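# Lift headset by headband and hold its cable

## Task

Using the left arm, keep the headset (the headset itself, not its cable) steady by pinching its headband between the left fingers with that gripper commanded fully closed (-1). The headset's lowest point must sit roughly a hand's length or higher above the table, and no part of it may extend beyond the table's edge. The left fingers may contact only the headband, and apart from its cable (and optionally the right arm) nothing else may touch the headset. The right gripper must clamp the cable firmly between its fingers, not at the fingertips or finger edges, at a point lower than where the cable exits the ear cup. The stretch of cable from the ear cup to that grip must be well off the table and may touch only itself, the headset and the arms. If the right arm were removed, no part of the headset may drop more than slightly. The cable's free end must not be left dangling below the tabletop, and if it ever drops well below the tabletop or reaches well past the table's edge, held or not, the task fails. Report completion once all of this holds. Anything other than this required hold that stays in place only because the robot supports it does not count.

## Robot and tools

Robot: two 6-joint arms, left_arm and right_arm, each ending in a parallel gripper. Scene frame: origin on the tabletop midway between the arms, +z up, +x out over the table, left_arm on the +y side. Bases: left_arm at (+0.030, +0.349, 0) m, right_arm at (-0.018, -0.300, 0) m. The names left/right do not match image sides. In a gripper's own axes the fingers point along +z and close along y. end_effector_position is the point between the finger pads, about 1 cm short of the tips. Joint ranges (rad), base to gripper: waist -2.618 to 3.054, shoulder 0 to 3.142, elbow 0 to 3.142, wrist pitch -1.571 to 1.571, wrist yaw -1.571 to 1.571, wrist roll -2.094 to 2.094.

Row layout (shared by execute_actions and move): one flat list of 14 numbers covering both arms, each in [-1, 1]: left_arm dx, dy, dz, rx, ry, rz, opening, then right_arm's same seven. Send all 14 even if one arm is idle. dx..rz are an offset, not a pose: a displacement of the gripper in its own axes, measured from its measured pose at the start of the action (for a move, from the pose in the latest result showing one). 1.0 equals 0.6 m of travel or 180 degrees; rx, ry, rz form a single rotation vector. Opening is absolute: +1 fully open (0.093 m), -1 closed. An optional 12 extra numbers (0 to 1) scale each joint's stiffness, left_arm's six then right_arm's six, in Joint positions order; they persist until changed.

execute_actions(actions): a list of actions; each action is a table of up to 15 rows, one per 1/30 s step; a short table repeats its last row to fill 15 steps. Every row in an action is an offset from that action's start pose, not from the previous row. An empty list just returns state and images.

move(target, speed, blocking): target is one 14-number row as above; each gripper travels a straight line toward its target and both finish together, taking 0.5 to 10 s (cut off at 10 s). speed is path top speed in m/s, 0.002 to 0.5 (default 0.25); rotation is capped at twice that in rad/s. Openings are sent at the start. Paths do not avoid obstacles or the other arm, and grippers can lag, wander or overshoot speed near full reach. With blocking=false you get a result after 0.5 s; call wait(0) to check, and other moves or actions are refused until the move shows it has ended (or call stop). The extra line reads move: plus how it ended (done, off_target, moving, held, fault) and the limits that acted; paced means the sent pose was clipped, held means a safety check blocked steps (after which the arm may jump faster). Distance from target is reported per gripper.

wait(seconds): 0 to 10; arms keep their last command. stop(): brakes a running move (needs stopping room; fingers keep moving). zoom_image(camera, region): camera is cam_high, cam_low, cam_left_wrist or cam_right_wrist (all 504x504); region [x0, y0, x1, y1] in pixels from the top-left, at most 504 by 504. read_manual(section): licence texts only. finished_scene(scene): pass the current scene number to declare completion; irreversible, and the state must stay correct afterwards.

Results: per arm, end_effector_position (m) and end_effector_quat_wxyz in the scene frame (less accurate at long reach); Hand target lines show where the controller is currently driving each gripper; grip_measured is the gripper motor on the opening scale. Pads meet near -0.94, each mm of object width adds about 0.0208, and each gripper's reading may be off by up to about 0.02. Joint positions end with the opening in metres (floors at 0). A pose unreachable line means the clearance check altered or blocked that arm's command. MOTOR HOT appears from 75 °C; at 90 °C the arm stops for 10 s, and at 100 °C it goes limp and falls (OVER-TEMPERATURE FAULT). FAULT lines mean an arm stopped.

Motion behaviour: each step the command is clipped to within 70 mm and 16 degrees of the measured pose, so large offsets need several actions; position wins over orientation when both cannot be met. Friction can leave the gripper up to about 31 mm short, and smaller commands may do nothing. To hold an arm still, send the offset back to its desired pose first, then zeros, always with its intended opening. To keep a grip, keep sending the closing number; a value further below the object's width reading squeezes harder (up to about 50-62 N per pad, less on thin parts). The robot holds its last command while you think.

Avoid: arms striking or pressing on each other, fast or deep contacts, dropping the headset, knocking anything off the table, and letting the cable end fall below the tabletop or past the edge. Brief external tugs or pushes may occur. Camera calibrations (K, distortion, T_world_to_cam) are given per camera and may be slightly off.

Each tool is called after ">>>" as name([rows], argument=value, ...), one row to a line, values as JSON.

## Session

>>> execute_actions(actions=[])

Scene clock: 0.00 s.
left_arm: end_effector_position=(+0.1483, +0.6214, +0.1952) grip_measured=+1.000 end_effector_quat_wxyz=(+0.046, +0.884, +0.006, +0.466) | right_arm: end_effector_position=(+0.0146, -0.4387, +0.1289) grip_measured=+0.991 end_effector_quat_wxyz=(-0.119, +0.575, +0.809, +0.021)
Joint positions: left_arm=[ 1.711  1.69   1.395 -1.509  0.955 -1.393  0.093] | right_arm=[-1.342  1.272  1.027 -1.547  0.1    0.023  0.093]
Joint velocities: left_arm=[-0.012 -0.002  0.017  0.037 -0.007 -0.022  0.   ] | right_arm=[-0.017 -0.002 -0.012 -0.007 -0.007 -0.066 -0.001]
Motor temperatures (°C, as the motors report them): left_arm=[22 23 24 24 24 23] | right_arm=[23 24 20 22 24 24]
Hand target (left_arm): +0.148, +0.621, +0.195; +0.046, +0.884, +0.006, +0.466
Hand target (right_arm): +0.015, -0.439, +0.129; -0.119, +0.575, +0.809, +0.021
Joint stiffness scale: left_arm=[1. 1. 1. 1. 1. 1.] | right_arm=[1. 1. 1. 1. 1. 1.]

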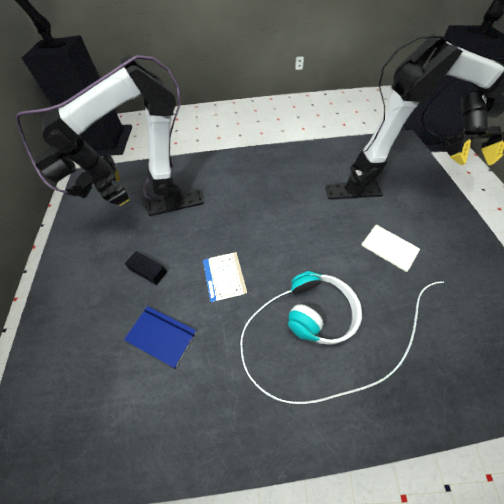

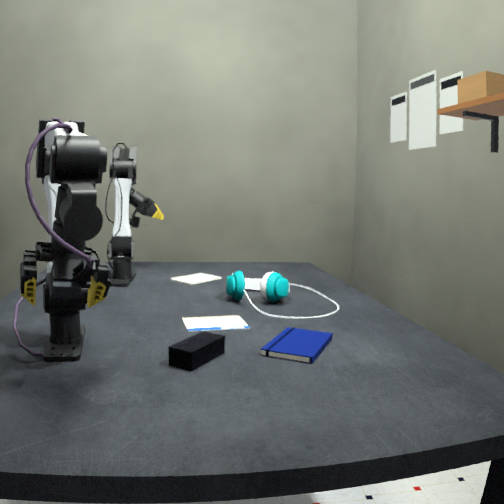

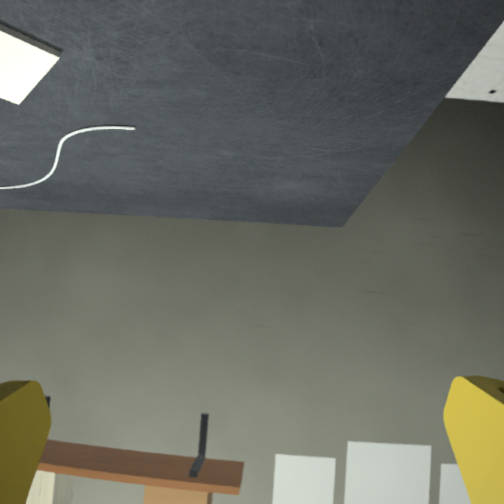

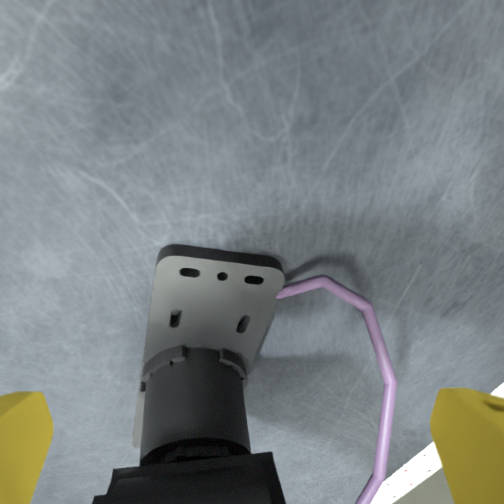

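>>> zoom_image(camera="cam_high", region=[220, 240, 460, 420])

>>> zoom_image(camera="cam_low", region=[200, 250, 360, 340])

Region (220, 240, 460, 420) of cam_high's 504x504 image, scaled by 2.100, with more detail than that image has; it fills the top 378 rows of this view, and the rest is white.

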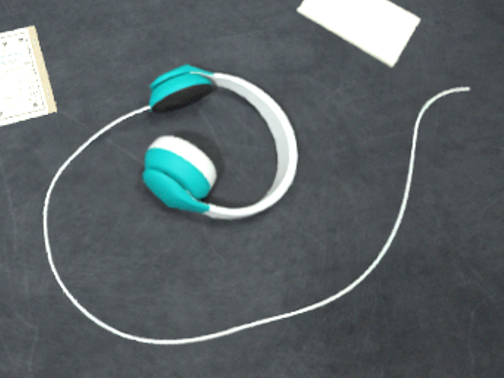

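Region (200, 250, 360, 340) of cam_low's 504x504 image, scaled by 3.150, with more detail than that image has; it fills the top 284 rows of this view, and the rest is white.

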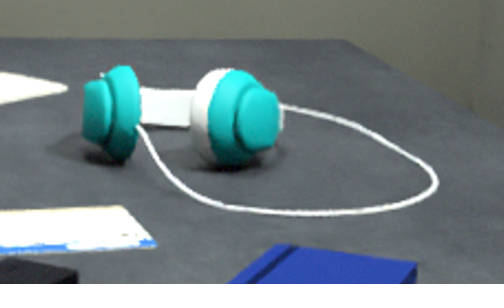

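>>> move(target=[0.165,0.12,0.098,-0.217,-0.265,0.46,1,0.062,0.604,-0.172,-0.142,-0.298,-0.382,1], speed=0.4)

Scene clock: 110.93 s.
left_arm: end_effector_position=(+0.2500, +0.5539, +0.2376) grip_measured=+1.000 end_effector_quat_wxyz=(-0.085, +0.708, -0.701, +0.004) | right_arm: end_effector_position=(+0.3489, -0.2971, +0.1909) grip_measured=+0.991 end_effector_quat_wxyz=(+0.371, +0.004, +0.929, +0.002)
Joint positions: left_arm=[ 0.82   1.6    1.764 -1.563  0.001 -0.831  0.093] | right_arm=[-0.109  1.293  1.049 -0.568  0.006  0.016  0.093]
Joint velocities: left_arm=[-0.002 -0.002  0.002 -0.066 -0.007  0.037  0.   ] | right_arm=[-0.012 -0.002  0.002  0.037  0.007 -0.051  0.   ]
Motor temperatures (°C, as the motors report them): left_arm=[22 28 29 24 24 23] | right_arm=[23 25 27 22 24 24]
Hand target (left_arm): +0.250, +0.552, +0.246; -0.098, +0.702, -0.706, -0.001
Hand target (right_arm): +0.357, -0.293, +0.195; +0.377, -0.006, +0.926, +0.007
Off the commanded pose (left_arm): 0.013 m, 10 deg.
Off the commanded pose (right_arm): 0.014 m, 2 deg.
Joint stiffness scale: left_arm=[1. 1. 1. 1. 1. 1.] | right_arm=[1. 1. 1. 1. 1. 1.]
joint sent to its limit (left arm) — the command would take joint 4 (wrist pitch) past its lower limit, so that joint was sent only as far as its limit.
move: off_target (left_arm, right_arm)
camera_calibration (this result's frames):
cam_left_wrist: T_world_to_cam=[[0.993055, -0.0128762, 0.116947, -0.265989], [-0.0492565, -0.94819, 0.313863, 0.498723], [0.106847, -0.317444, -0.942239, 0.453934], [0, 0, 0, 1]] pos_world=[0.240206, 0.613558, 0.30229]
cam_right_wrist: T_world_to_cam=[[-0.0285675, -0.999518, 0.0121166, -0.292809], [-0.945635, 0.0230949, -0.324408, 0.440351], [0.323972, -0.0207254, -0.94584, 0.141747], [0, 0, 0, 1]] pos_world=[0.362125, -0.2999, 0.280471]

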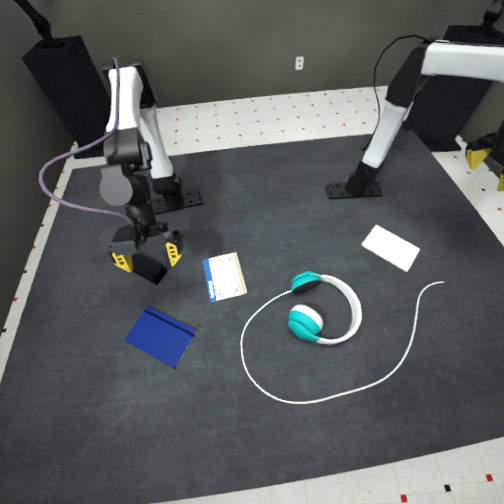

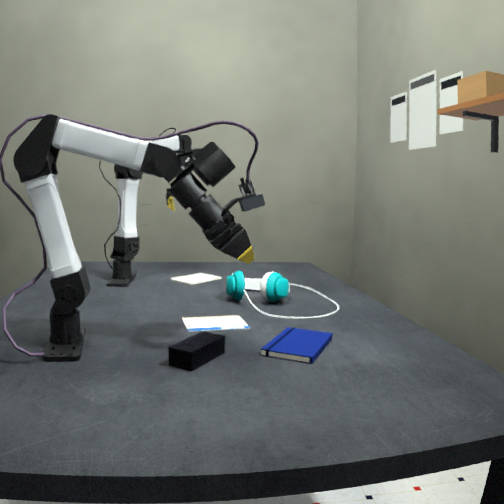

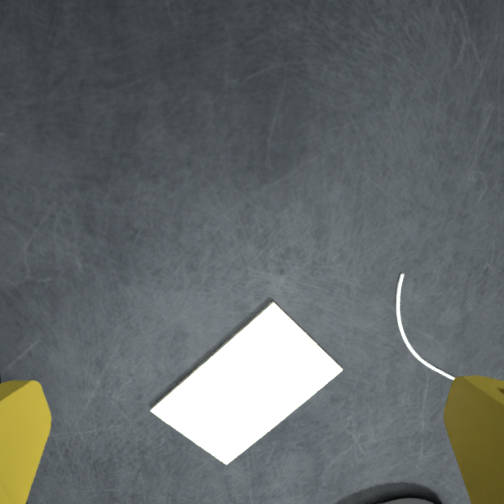

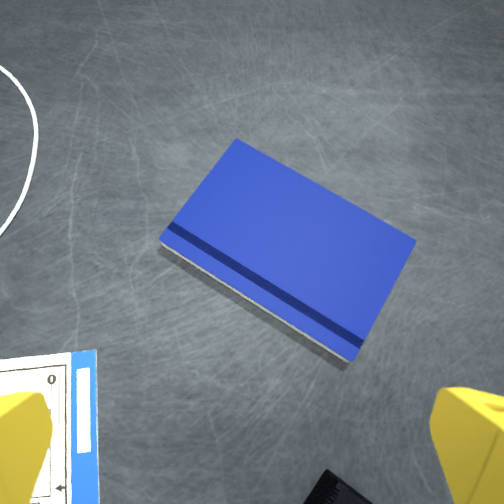

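>>> move(target=[0.602,-0.345,0.181,0.0485,0.12,0.588,1,0,0,0,0,0,0,1], speed=0.4)

Scene clock: 130.90 s.
left_arm: end_effector_position=(+0.4806, +0.2181, +0.1106) grip_measured=+1.000 end_effector_quat_wxyz=(+0.005, +0.140, +0.987, -0.083) | right_arm: end_effector_position=(+0.3491, -0.2971, +0.1911) grip_measured=+0.991 end_effector_quat_wxyz=(+0.372, +0.003, +0.928, +0.002)
Joint positions: left_arm=[-0.153  2.423  2.436 -1.56   0.165  0.056  0.093] | right_arm=[-0.109  1.293  1.049 -0.566  0.006  0.014  0.093]
Joint velocities: left_arm=[-0.002 -0.022 -0.002 -0.051 -0.007  0.007  0.   ] | right_arm=[ 0.002  0.017 -0.002  0.037 -0.051 -0.066 -0.001]
Motor temperatures (°C, as the motors report them): left_arm=[22 29 31 24 24 23] | right_arm=[23 26 30 26 24 24]
Hand target (left_arm): +0.480, +0.216, +0.114; +0.007, +0.145, +0.986, -0.088
Hand target (right_arm): +0.349, -0.297, +0.191; +0.371, +0.004, +0.929, +0.002
Off the commanded pose (left_arm): 0.012 m, 3 deg.
Off the commanded pose (right_arm): 0.000 m, 0 deg.
Joint stiffness scale: left_arm=[1. 1. 1. 1. 1. 1.] | right_arm=[1. 1. 1. 1. 1. 1.]
joint sent to its limit (left arm) — the command would take joint 4 (wrist pitch) past its lower limit, so that joint was sent only as far as its limit.
move: off_target (left_arm)
camera_calibration (this result's frames):
cam_left_wrist: T_world_to_cam=[[-0.29276, -0.943561, 0.154871, 0.332266], [-0.860937, 0.330587, 0.386652, 0.334624], [-0.416028, -0.0201383, -0.909129, 0.385787], [0, 0, 0, 1]] pos_world=[0.545862, 0.21066, 0.169889]
cam_right_wrist: T_world_to_cam=[[-0.0277581, -0.999532, 0.0128472, -0.293228], [-0.945157, 0.0220596, -0.32587, 0.440492], [0.325434, -0.0211881, -0.945327, 0.141156], [0, 0, 0, 1]] pos_world=[0.362258, -0.299817, 0.280749]

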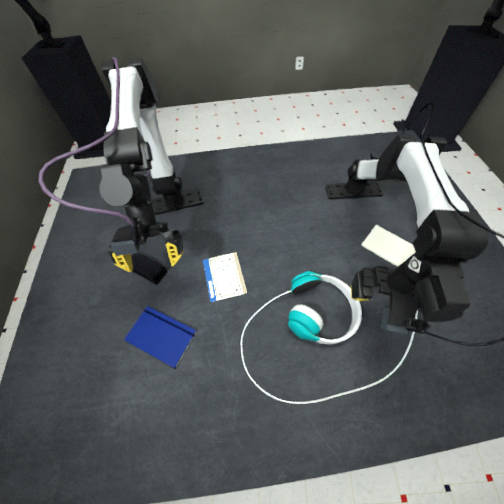

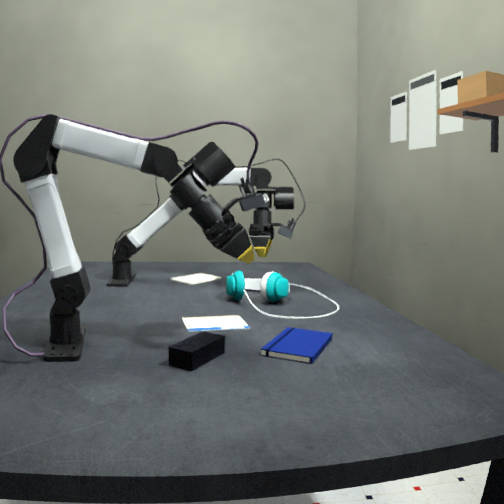

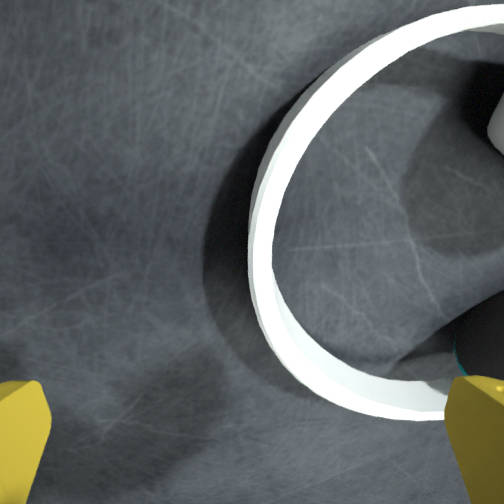

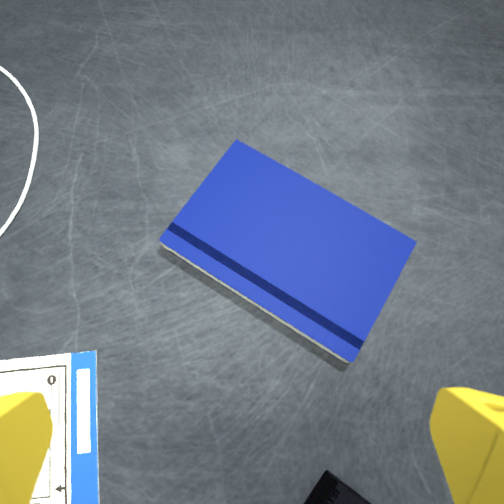

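>>> move(target=[0,0,0.14,0,0,0,0.0,0,0,0,0,0,0,1], speed=0.12)

Scene clock: 142.67 s.
left_arm: end_effector_position=(+0.4814, +0.2078, +0.0250) grip_measured=+0.002 end_effector_quat_wxyz=(+0.001, +0.138, +0.987, -0.083) | right_arm: end_effector_position=(+0.3491, -0.2971, +0.1911) grip_measured=+0.991 end_effector_quat_wxyz=(+0.372, +0.003, +0.928, +0.002)
Joint positions: left_arm=[-0.174  2.411  2.073 -1.213  0.165  0.032  0.045] | right_arm=[-0.109  1.293  1.049 -0.566  0.006  0.014  0.093]
Joint velocities: left_arm=[-0.007 -0.012 -0.007 -0.081 -0.007 -0.051 -0.001] | right_arm=[ 0.002 -0.017 -0.002  0.022 -0.037  0.007  0.   ]
Motor temperatures (°C, as the motors report them): left_arm=[22 32 31 24 24 23] | right_arm=[23 26 31 26 24 24]
Hand target (left_arm): +0.480, +0.204, +0.028; +0.005, +0.140, +0.987, -0.083
Hand target (right_arm): +0.349, -0.297, +0.191; +0.372, +0.003, +0.928, +0.002
Off the commanded pose (left_arm): 0.005 m, 1 deg.
Off the commanded pose (right_arm): 0.000 m, 0 deg.
Joint stiffness scale: left_arm=[1. 1. 1. 1. 1. 1.] | right_arm=[1. 1. 1. 1. 1. 1.]
move: done
camera_calibration (this result's frames):
cam_left_wrist: T_world_to_cam=[[-0.288884, -0.944579, 0.155937, 0.334316], [-0.858546, 0.327677, 0.394369, 0.37108], [-0.42361, -0.0199516, -0.905625, 0.311646], [0, 0, 0, 1]] pos_world=[0.547184, 0.200412, 0.0837596]
cam_right_wrist: T_world_to_cam=[[-0.0277581, -0.999532, 0.0128472, -0.293228], [-0.945157, 0.0220596, -0.32587, 0.440492], [0.325434, -0.0211881, -0.945327, 0.141156], [0, 0, 0, 1]] pos_world=[0.362258, -0.299817, 0.280749]

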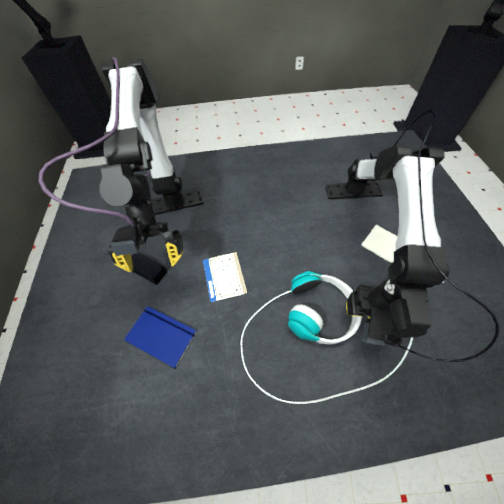

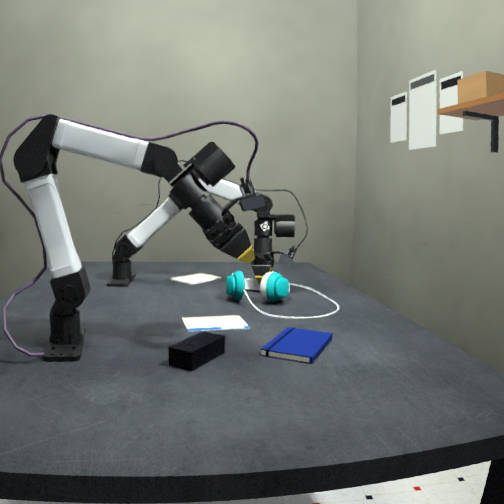

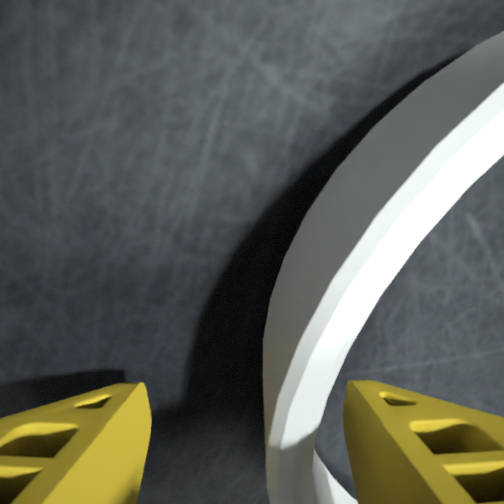

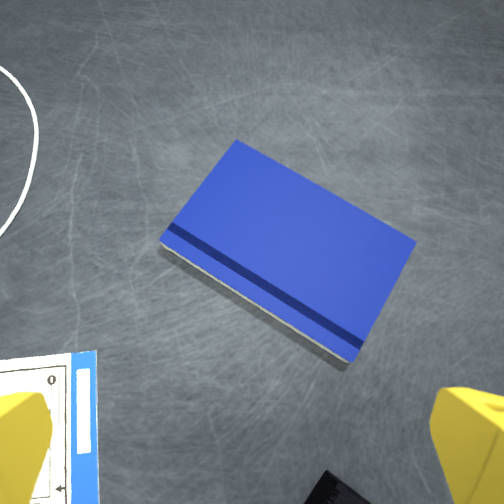

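>>> zoom_image(camera="cam_low", region=[210, 240, 310, 310])

Region (210, 240, 310, 310) of cam_low's 504x504 image, scaled by 5.040, with more detail than that image has; it fills the top 353 rows of this view, and the rest is white.

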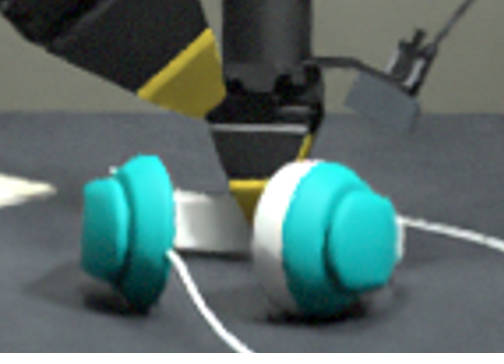

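>>> move(target=[0,-0.015,0.022,0,0,0,0.0,0,0,0,0,0,0,1], speed=0.05)

>>> zoom_image(camera="cam_low", region=[210, 240, 310, 310])

Scene clock: 155.97 s.
left_arm: end_effector_position=(+0.4822, +0.1996, +0.0207) grip_measured=+0.002 end_effector_quat_wxyz=(+0.007, +0.138, +0.987, -0.084) | right_arm: end_effector_position=(+0.3491, -0.2971, +0.1911) grip_measured=+0.991 end_effector_quat_wxyz=(+0.372, +0.003, +0.928, +0.002)
Joint positions: left_arm=[-0.191  2.411  2.056 -1.18   0.165  0.015  0.045] | right_arm=[-0.109  1.293  1.049 -0.566  0.006  0.014  0.093]
Joint velocities: left_arm=[ 0.007 -0.012 -0.022 -0.037 -0.11   0.066  0.   ] | right_arm=[-0.007  0.002 -0.012  0.007 -0.007 -0.037  0.   ]
Motor temperatures (°C, as the motors report them): left_arm=[22 37 31 24 24 23] | right_arm=[23 27 31 27 24 24]
Hand target (left_arm): +0.479, +0.197, +0.014; +0.001, +0.138, +0.987, -0.083
Hand target (right_arm): +0.349, -0.297, +0.191; +0.372, +0.003, +0.928, +0.002
Off the commanded pose (left_arm): 0.008 m, 1 deg.
Off the commanded pose (right_arm): 0.000 m, 0 deg.
Joint stiffness scale: left_arm=[1. 1. 1. 1. 1. 1.] | right_arm=[1. 1. 1. 1. 1. 1.]
move: done
camera_calibration (this result's frames):
cam_left_wrist: T_world_to_cam=[[-0.290672, -0.944051, 0.15581, 0.328196], [-0.863395, 0.328972, 0.382526, 0.378486], [-0.412381, -0.0233365, -0.910712, 0.303295], [0, 0, 0, 1]] pos_world=[0.547253, 0.192401, 0.0802977]
cam_right_wrist: T_world_to_cam=[[-0.0277581, -0.999532, 0.0128472, -0.293228], [-0.945157, 0.0220596, -0.32587, 0.440492], [0.325434, -0.0211881, -0.945327, 0.141156], [0, 0, 0, 1]] pos_world=[0.362258, -0.299817, 0.280749]

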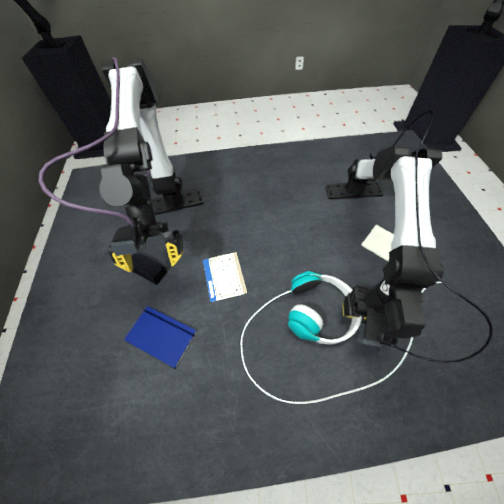

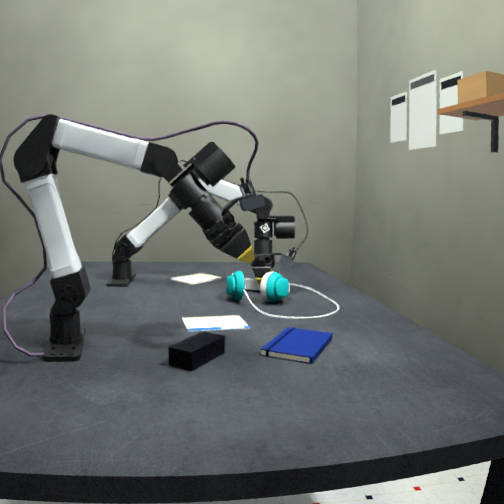

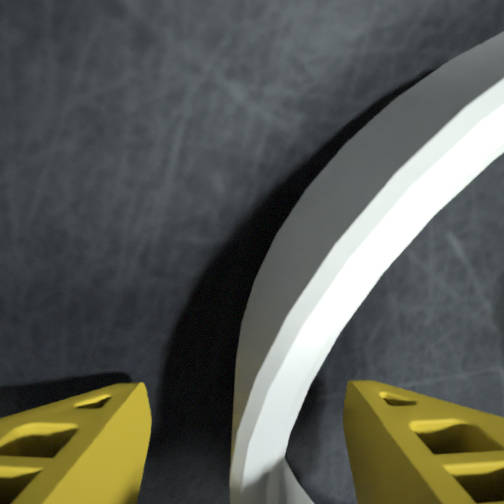

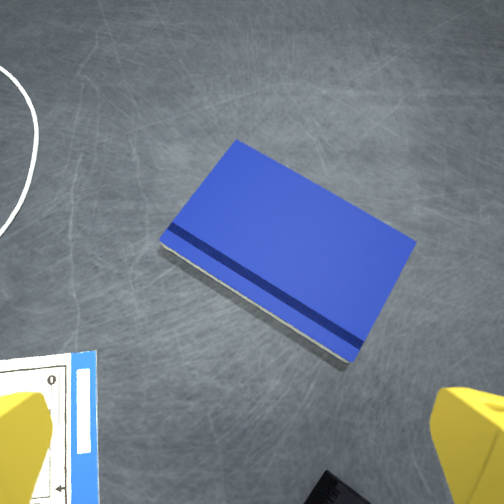

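Region (210, 240, 310, 310) of cam_low's 504x504 image, scaled by 5.040, with more detail than that image has; it fills the top 353 rows of this view, and the rest is white.

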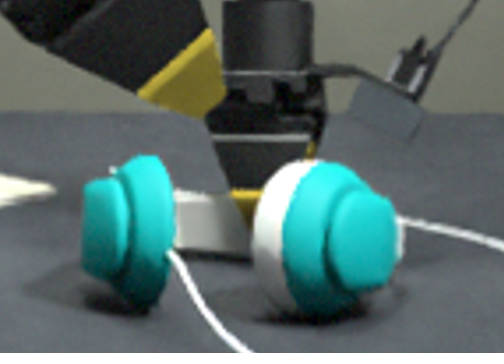

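>>> move(target=[0,0,0.027,0,0,0,0.0,0,0,0,0,0,0,1], speed=0.05)

>>> move(target=[0,0,0,0,0,0,-1,0,0,0,0,0,0,1], speed=0.05)

Scene clock: 161.10 s.
left_arm: end_effector_position=(+0.4856, +0.1987, +0.0153) grip_measured=+0.002 end_effector_quat_wxyz=(+0.016, +0.138, +0.987, -0.085) | right_arm: end_effector_position=(+0.3491, -0.2971, +0.1911) grip_measured=+0.991 end_effector_quat_wxyz=(+0.372, +0.003, +0.928, +0.002)
Joint positions: left_arm=[-0.191  2.411  2.033 -1.14   0.165  0.014  0.045] | right_arm=[-0.109  1.293  1.049 -0.566  0.006  0.014  0.093]
Joint velocities: left_arm=[-0.002 -0.002  0.007  0.022  0.007 -0.022  0.001] | right_arm=[ 0.007 -0.007 -0.002  0.066 -0.037  0.022  0.   ]
Motor temperatures (°C, as the motors report them): left_arm=[22 37 31 24 24 23] | right_arm=[23 27 32 28 24 24]
Hand target (left_arm): +0.482, +0.197, +0.005; +0.007, +0.138, +0.987, -0.084
Hand target (right_arm): +0.349, -0.297, +0.191; +0.372, +0.003, +0.928, +0.002
Off the commanded pose (left_arm): 0.011 m, 1 deg.
Off the commanded pose (right_arm): 0.000 m, 0 deg.
Joint stiffness scale: left_arm=[1. 1. 1. 1. 1. 1.] | right_arm=[1. 1. 1. 1. 1. 1.]
move: off_target (left_arm)
camera_calibration (this result's frames):
cam_left_wrist: T_world_to_cam=[[-0.292214, -0.943677, 0.155192, 0.32986], [-0.870044, 0.329687, 0.366509, 0.387111], [-0.397031, -0.0279245, -0.91738, 0.293267], [0, 0, 0, 1]] pos_world=[0.54963, 0.191845, 0.0759662]
cam_right_wrist: T_world_to_cam=[[-0.0277581, -0.999532, 0.0128472, -0.293228], [-0.945157, 0.0220596, -0.32587, 0.440492], [0.325434, -0.0211881, -0.945327, 0.141156], [0, 0, 0, 1]] pos_world=[0.362258, -0.299817, 0.280749]

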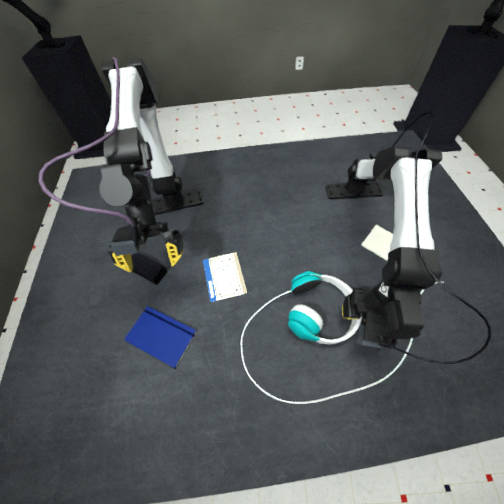

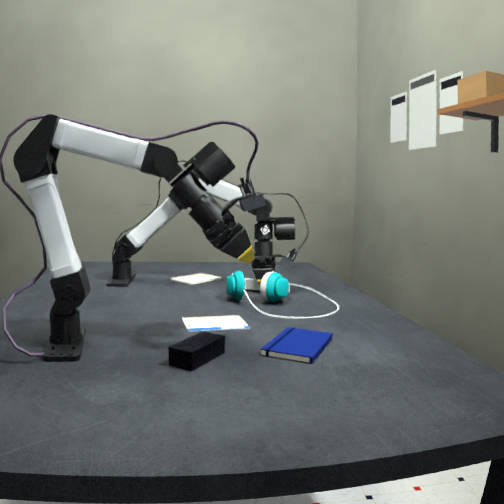

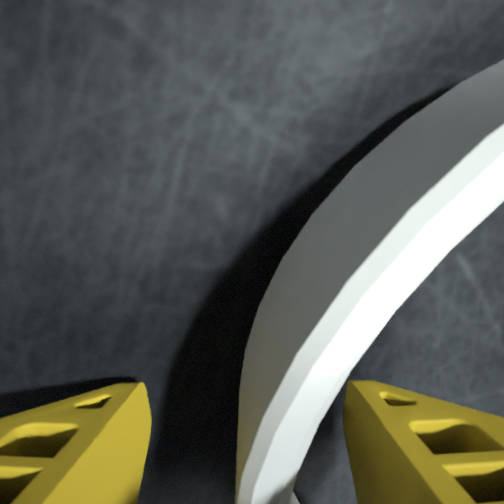

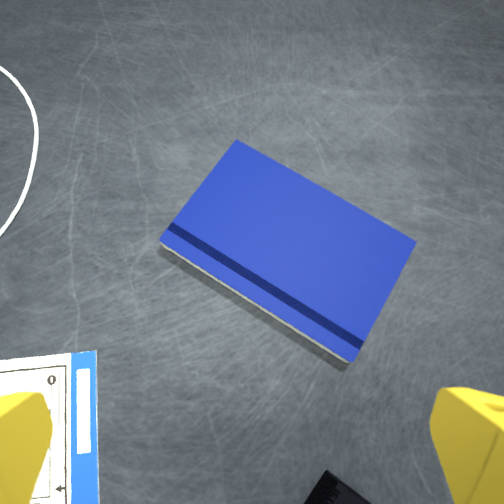

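Scene clock: 161.60 s.
left_arm: end_effector_position=(+0.4862, +0.1991, +0.0152) grip_measured=-0.905 end_effector_quat_wxyz=(+0.017, +0.139, +0.987, -0.083) | right_arm: end_effector_position=(+0.3491, -0.2971, +0.1911) grip_measured=+0.991 end_effector_quat_wxyz=(+0.372, +0.003, +0.928, +0.002)
Joint positions: left_arm=[-0.191  2.411  2.033 -1.138  0.16   0.014  0.002] | right_arm=[-0.109  1.293  1.049 -0.566  0.006  0.014  0.093]
Joint velocities: left_arm=[ 0.012 -0.007 -0.017  0.007 -0.007 -0.037  0.003] | right_arm=[ 0.002 -0.007 -0.007 -0.007 -0.022 -0.022  0.   ]
Motor temperatures (°C, as the motors report them): left_arm=[22 37 31 24 24 23] | right_arm=[23 27 32 28 24 24]
Hand target (left_arm): +0.486, +0.199, +0.015; +0.016, +0.138, +0.987, -0.085
Hand target (right_arm): +0.349, -0.297, +0.191; +0.372, +0.003, +0.928, +0.002
Off the commanded pose (left_arm): 0.001 m, 0 deg.
Off the commanded pose (right_arm): 0.000 m, 0 deg.
Joint stiffness scale: left_arm=[1. 1. 1. 1. 1. 1.] | right_arm=[1. 1. 1. 1. 1. 1.]
move: done
camera_calibration (this result's frames):
cam_left_wrist: T_world_to_cam=[[-0.292858, -0.944223, 0.150588, 0.330959], [-0.87124, 0.328404, 0.364817, 0.388458], [-0.393923, -0.0243586, -0.918821, 0.291261], [0, 0, 0, 1]] pos_world=[0.550098, 0.192022, 0.0760615]
cam_right_wrist: T_world_to_cam=[[-0.0277581, -0.999532, 0.0128472, -0.293228], [-0.945157, 0.0220596, -0.32587, 0.440492], [0.325434, -0.0211881, -0.945327, 0.141156], [0, 0, 0, 1]] pos_world=[0.362258, -0.299817, 0.280749]

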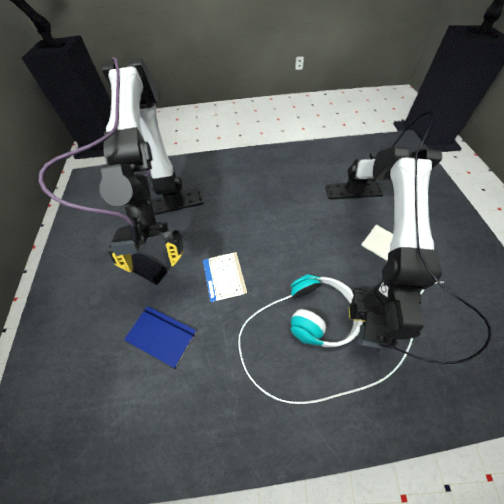

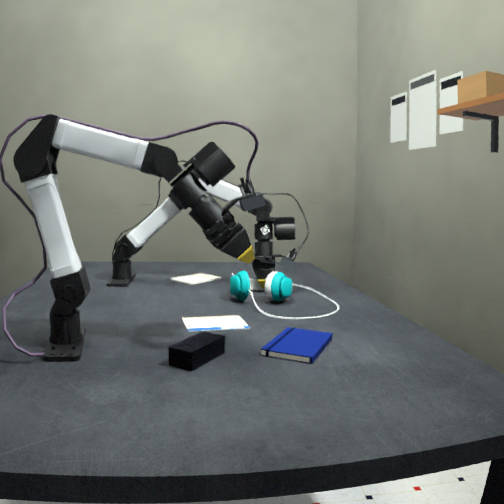

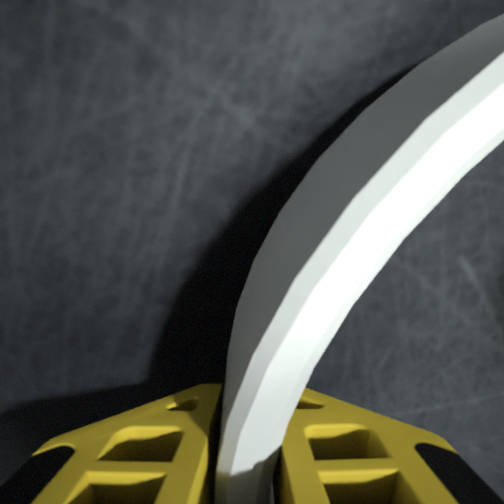

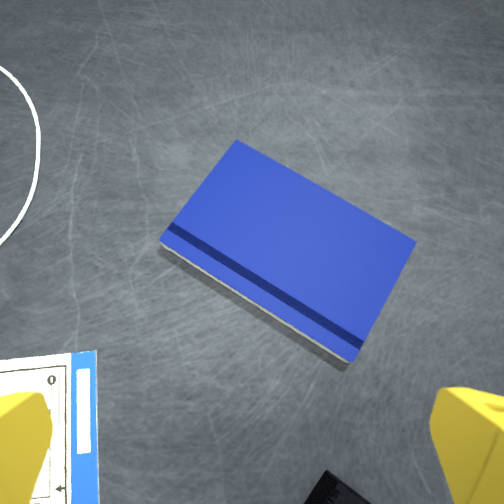

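>>> move(target=[0.02,-0.044,-0.214,0,-0.1,0,-1,0,0,0,0,0,0,1], speed=0.12)

Scene clock: 173.83 s.
left_arm: end_effector_position=(+0.4635, +0.2070, +0.1357) grip_measured=-0.905 end_effector_quat_wxyz=(+0.156, +0.125, +0.976, -0.088) | right_arm: end_effector_position=(+0.3491, -0.2971, +0.1911) grip_measured=+0.991 end_effector_quat_wxyz=(+0.372, +0.003, +0.928, +0.002)
Joint positions: left_arm=[-0.199  1.977  1.765 -1.023  0.128 -0.037  0.002] | right_arm=[-0.109  1.293  1.049 -0.566  0.006  0.014  0.093]
Joint velocities: left_arm=[-0.012 -0.022 -0.007  0.007 -0.007  0.051 -0.001] | right_arm=[ 0.007 -0.022 -0.017  0.007  0.022  0.022  0.   ]
Motor temperatures (°C, as the motors report them): left_arm=[22 39 31 24 24 23] | right_arm=[23 27 32 28 24 24]
Hand target (left_arm): +0.465, +0.199, +0.144; +0.171, +0.124, +0.972, -0.101
Hand target (right_arm): +0.349, -0.297, +0.191; +0.372, +0.003, +0.928, +0.002
Off the commanded pose (left_arm): 0.013 m, 3 deg.
Off the commanded pose (right_arm): 0.000 m, 0 deg.
Joint stiffness scale: left_arm=[1. 1. 1. 1. 1. 1.] | right_arm=[1. 1. 1. 1. 1. 1.]
move: off_target (left_arm)
camera_calibration (this result's frames):
cam_left_wrist: T_world_to_cam=[[-0.283976, -0.951309, 0.119871, 0.315177], [-0.949681, 0.296289, 0.101577, 0.400785], [-0.132147, -0.0849934, -0.987579, 0.293773], [0, 0, 0, 1]] pos_world=[0.508942, 0.206052, 0.211633]
cam_right_wrist: T_world_to_cam=[[-0.0277581, -0.999532, 0.0128472, -0.293228], [-0.945157, 0.0220596, -0.32587, 0.440492], [0.325434, -0.0211881, -0.945327, 0.141156], [0, 0, 0, 1]] pos_world=[0.362258, -0.299817, 0.280749]

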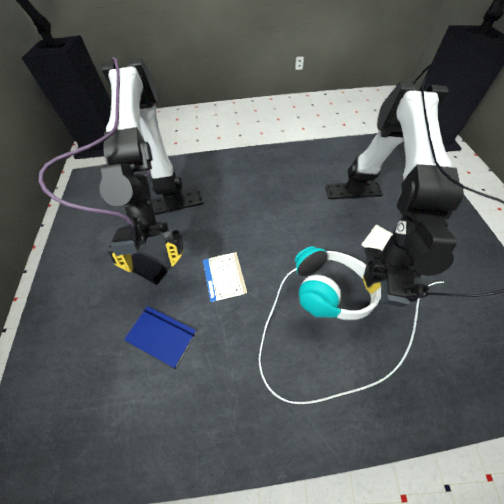

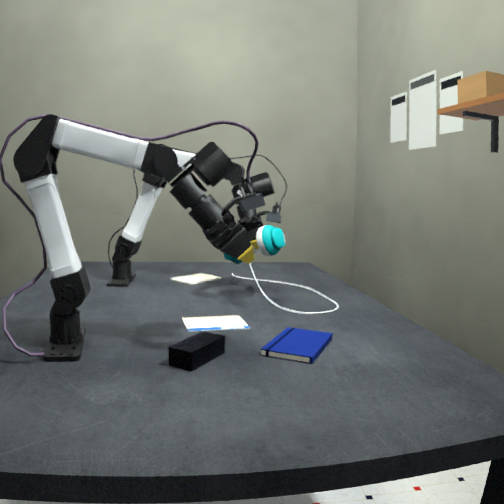

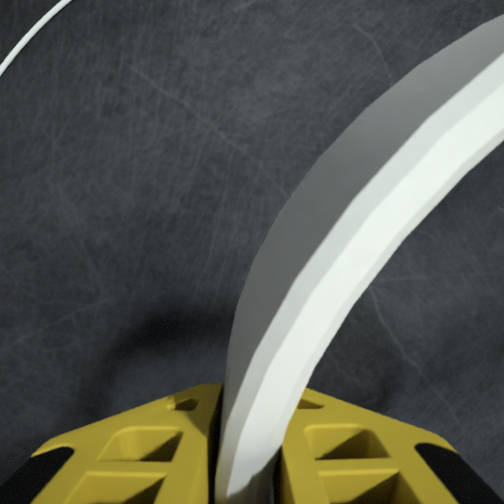

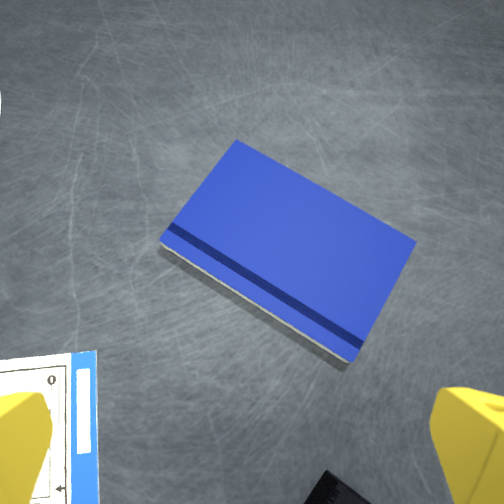

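>>> move(target=[-0.132,-0.255,-0.442,-0.264,-0.356,0.523,-1,0,0,0,0,0,0,1], speed=0.25)

Scene clock: 193.83 s.
left_arm: end_effector_position=(+0.4227, +0.0955, +0.3865) grip_measured=-0.909 end_effector_quat_wxyz=(+0.578, +0.658, +0.359, +0.324) | right_arm: end_effector_position=(+0.3491, -0.2971, +0.1911) grip_measured=+0.991 end_effector_quat_wxyz=(+0.372, +0.003, +0.928, +0.002)
Joint positions: left_arm=[-0.51   1.413  1.341 -0.051 -0.019  1.58   0.002] | right_arm=[-0.109  1.293  1.049 -0.566  0.006  0.014  0.093]
Joint velocities: left_arm=[-0.007  0.002 -0.007  0.022 -0.066  0.022 -0.   ] | right_arm=[ 0.002  0.002  0.002  0.037  0.095 -0.022 -0.   ]
Motor temperatures (°C, as the motors report them): left_arm=[22 39 31 27 24 23] | right_arm=[23 28 33 29 24 24]
Hand target (left_arm): +0.419, +0.101, +0.426; +0.615, +0.624, +0.337, +0.346
Hand target (right_arm): +0.349, -0.297, +0.191; +0.372, +0.003, +0.928, +0.002
Off the commanded pose (left_arm): 0.044 m, 7 deg.
Off the commanded pose (right_arm): 0.000 m, 0 deg.
Joint stiffness scale: left_arm=[1. 1. 1. 1. 1. 1.] | right_arm=[1. 1. 1. 1. 1. 1.]
move: off_target (left_arm)
camera_calibration (this result's frames):
cam_left_wrist: T_world_to_cam=[[-0.0830321, 0.08575, -0.992851, 0.413561], [0.125889, 0.989212, 0.0749077, -0.14085], [0.988563, -0.118769, -0.0929313, -0.289724], [0, 0, 0, 1]] pos_world=[0.338481, 0.0694575, 0.394231]
cam_right_wrist: T_world_to_cam=[[-0.0277581, -0.999532, 0.0128472, -0.293228], [-0.945157, 0.0220596, -0.32587, 0.440492], [0.325434, -0.0211881, -0.945327, 0.141156], [0, 0, 0, 1]] pos_world=[0.362258, -0.299817, 0.280749]

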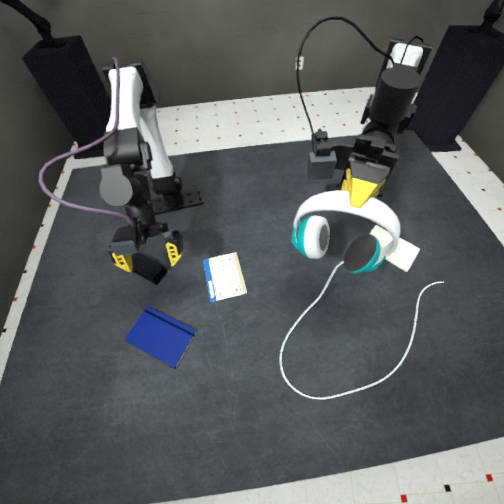

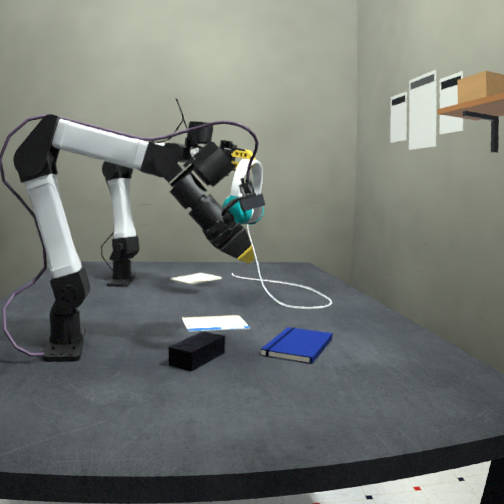

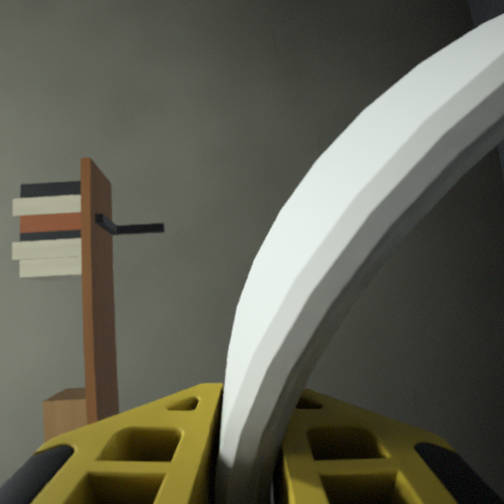

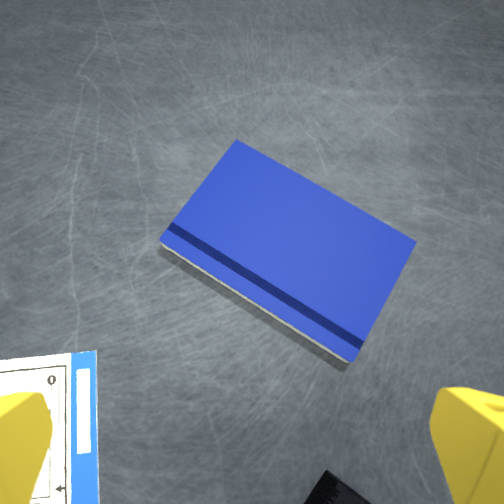

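>>> move(target=[0,0.14,0,-0.045,0,0,-1,0.047,0.542,0.073,-0.186,-0.112,-0.136,1], speed=0.25)

Scene clock: 210.47 s.
left_arm: end_effector_position=(+0.4312, +0.0895, +0.4408) grip_measured=-0.909 end_effector_quat_wxyz=(+0.596, +0.642, +0.349, +0.333) | right_arm: end_effector_position=(+0.3583, +0.0206, +0.1353) grip_measured=+0.991 end_effector_quat_wxyz=(+0.495, -0.292, +0.798, +0.183)
Joint positions: left_arm=[-0.51   1.484  1.571 -0.155 -0.017  1.581  0.002] | right_arm=[0.587 1.729 0.94  0.33  0.002 0.004 0.093]
Joint velocities: left_arm=[-0.012  0.012  0.012  0.022  0.081 -0.022 -0.   ] | right_arm=[ 0.002  0.017 -0.012 -0.007 -0.051 -0.037 -0.001]
Motor temperatures (°C, as the motors report them): left_arm=[22 36 34 32 24 23] | right_arm=[23 28 33 30 24 24]
Hand target (left_arm): +0.430, +0.091, +0.470; +0.622, +0.615, +0.336, +0.349
Hand target (right_arm): +0.361, +0.028, +0.136; +0.497, -0.299, +0.793, +0.187
Off the commanded pose (left_arm): 0.029 m, 5 deg.
Off the commanded pose (right_arm): 0.010 m, 1 deg.
Joint stiffness scale: left_arm=[1. 1. 1. 1. 1. 1.] | right_arm=[1. 1. 1. 1. 1. 1.]
move: off_target (left_arm)
camera_calibration (this result's frames):
cam_left_wrist: T_world_to_cam=[[-0.0366174, 0.0567258, -0.997718, 0.453352], [0.125312, 0.990768, 0.0517316, -0.129743], [0.991441, -0.123132, -0.0433877, -0.316402], [0, 0, 0, 1]] pos_world=[0.346553, 0.0638692, 0.445301]
cam_right_wrist: T_world_to_cam=[[0.624327, -0.781134, 0.00668047, -0.212001], [-0.603537, -0.487775, -0.630729, 0.353352], [0.495942, 0.389749, -0.775975, -0.000333599], [0, 0, 0, 1]] pos_world=[0.345784, 0.00688523, 0.224027]

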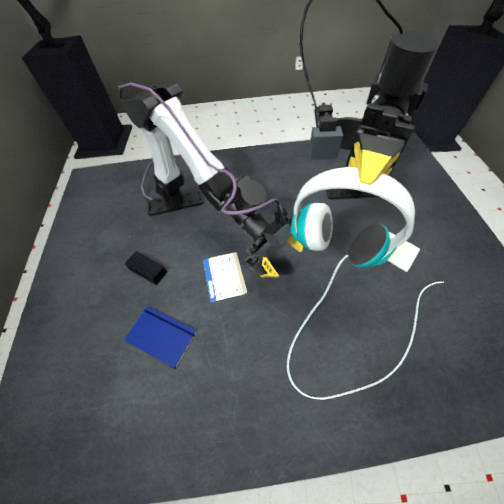

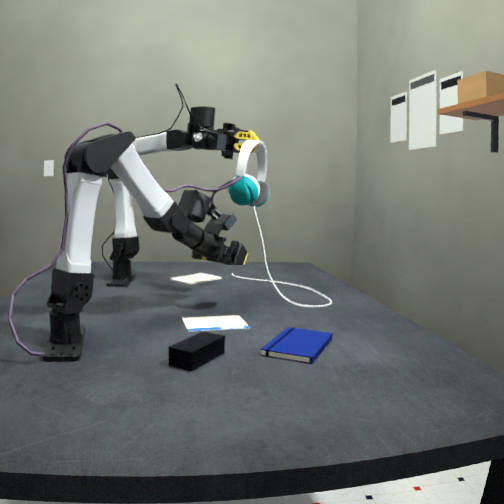

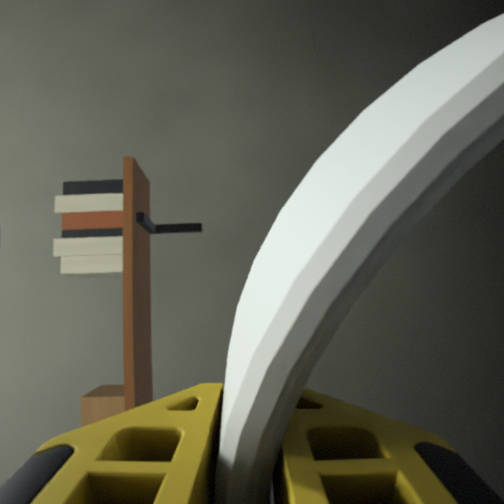

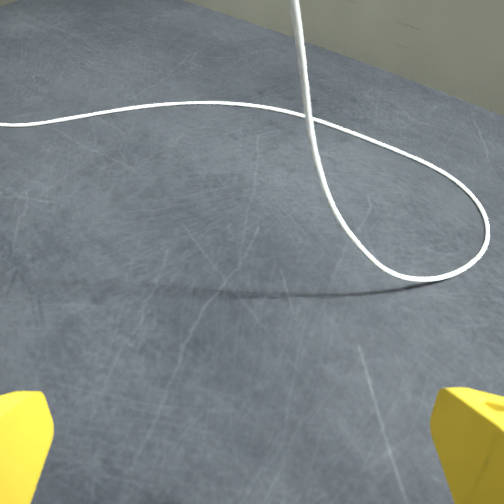

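>>> zoom_image(camera="cam_low", region=[180, 130, 340, 310])

>>> zoom_image(camera="cam_high", region=[240, 160, 440, 360])

Region (180, 130, 340, 310) of cam_low's 504x504 image, scaled by 2.800, with more detail than that image has.

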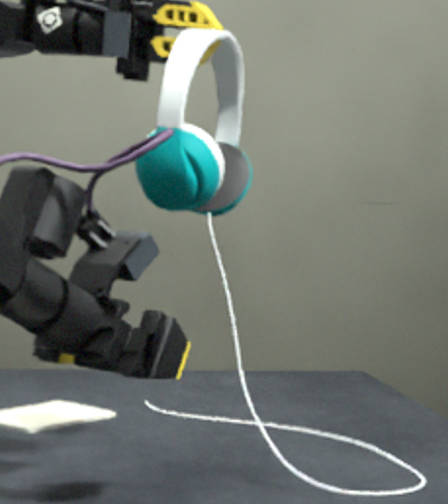

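Region (240, 160, 440, 360) of cam_high's 504x504 image, scaled by 2.520, with more detail than that image has.

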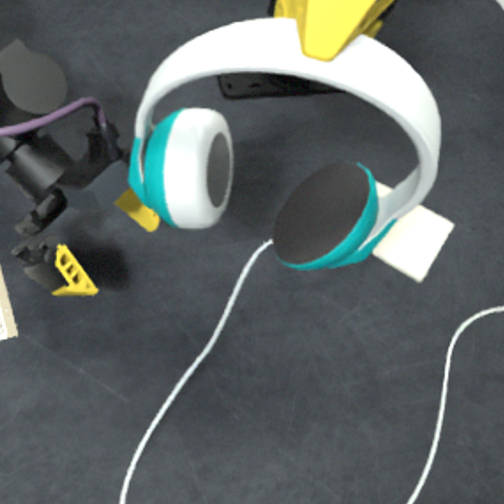

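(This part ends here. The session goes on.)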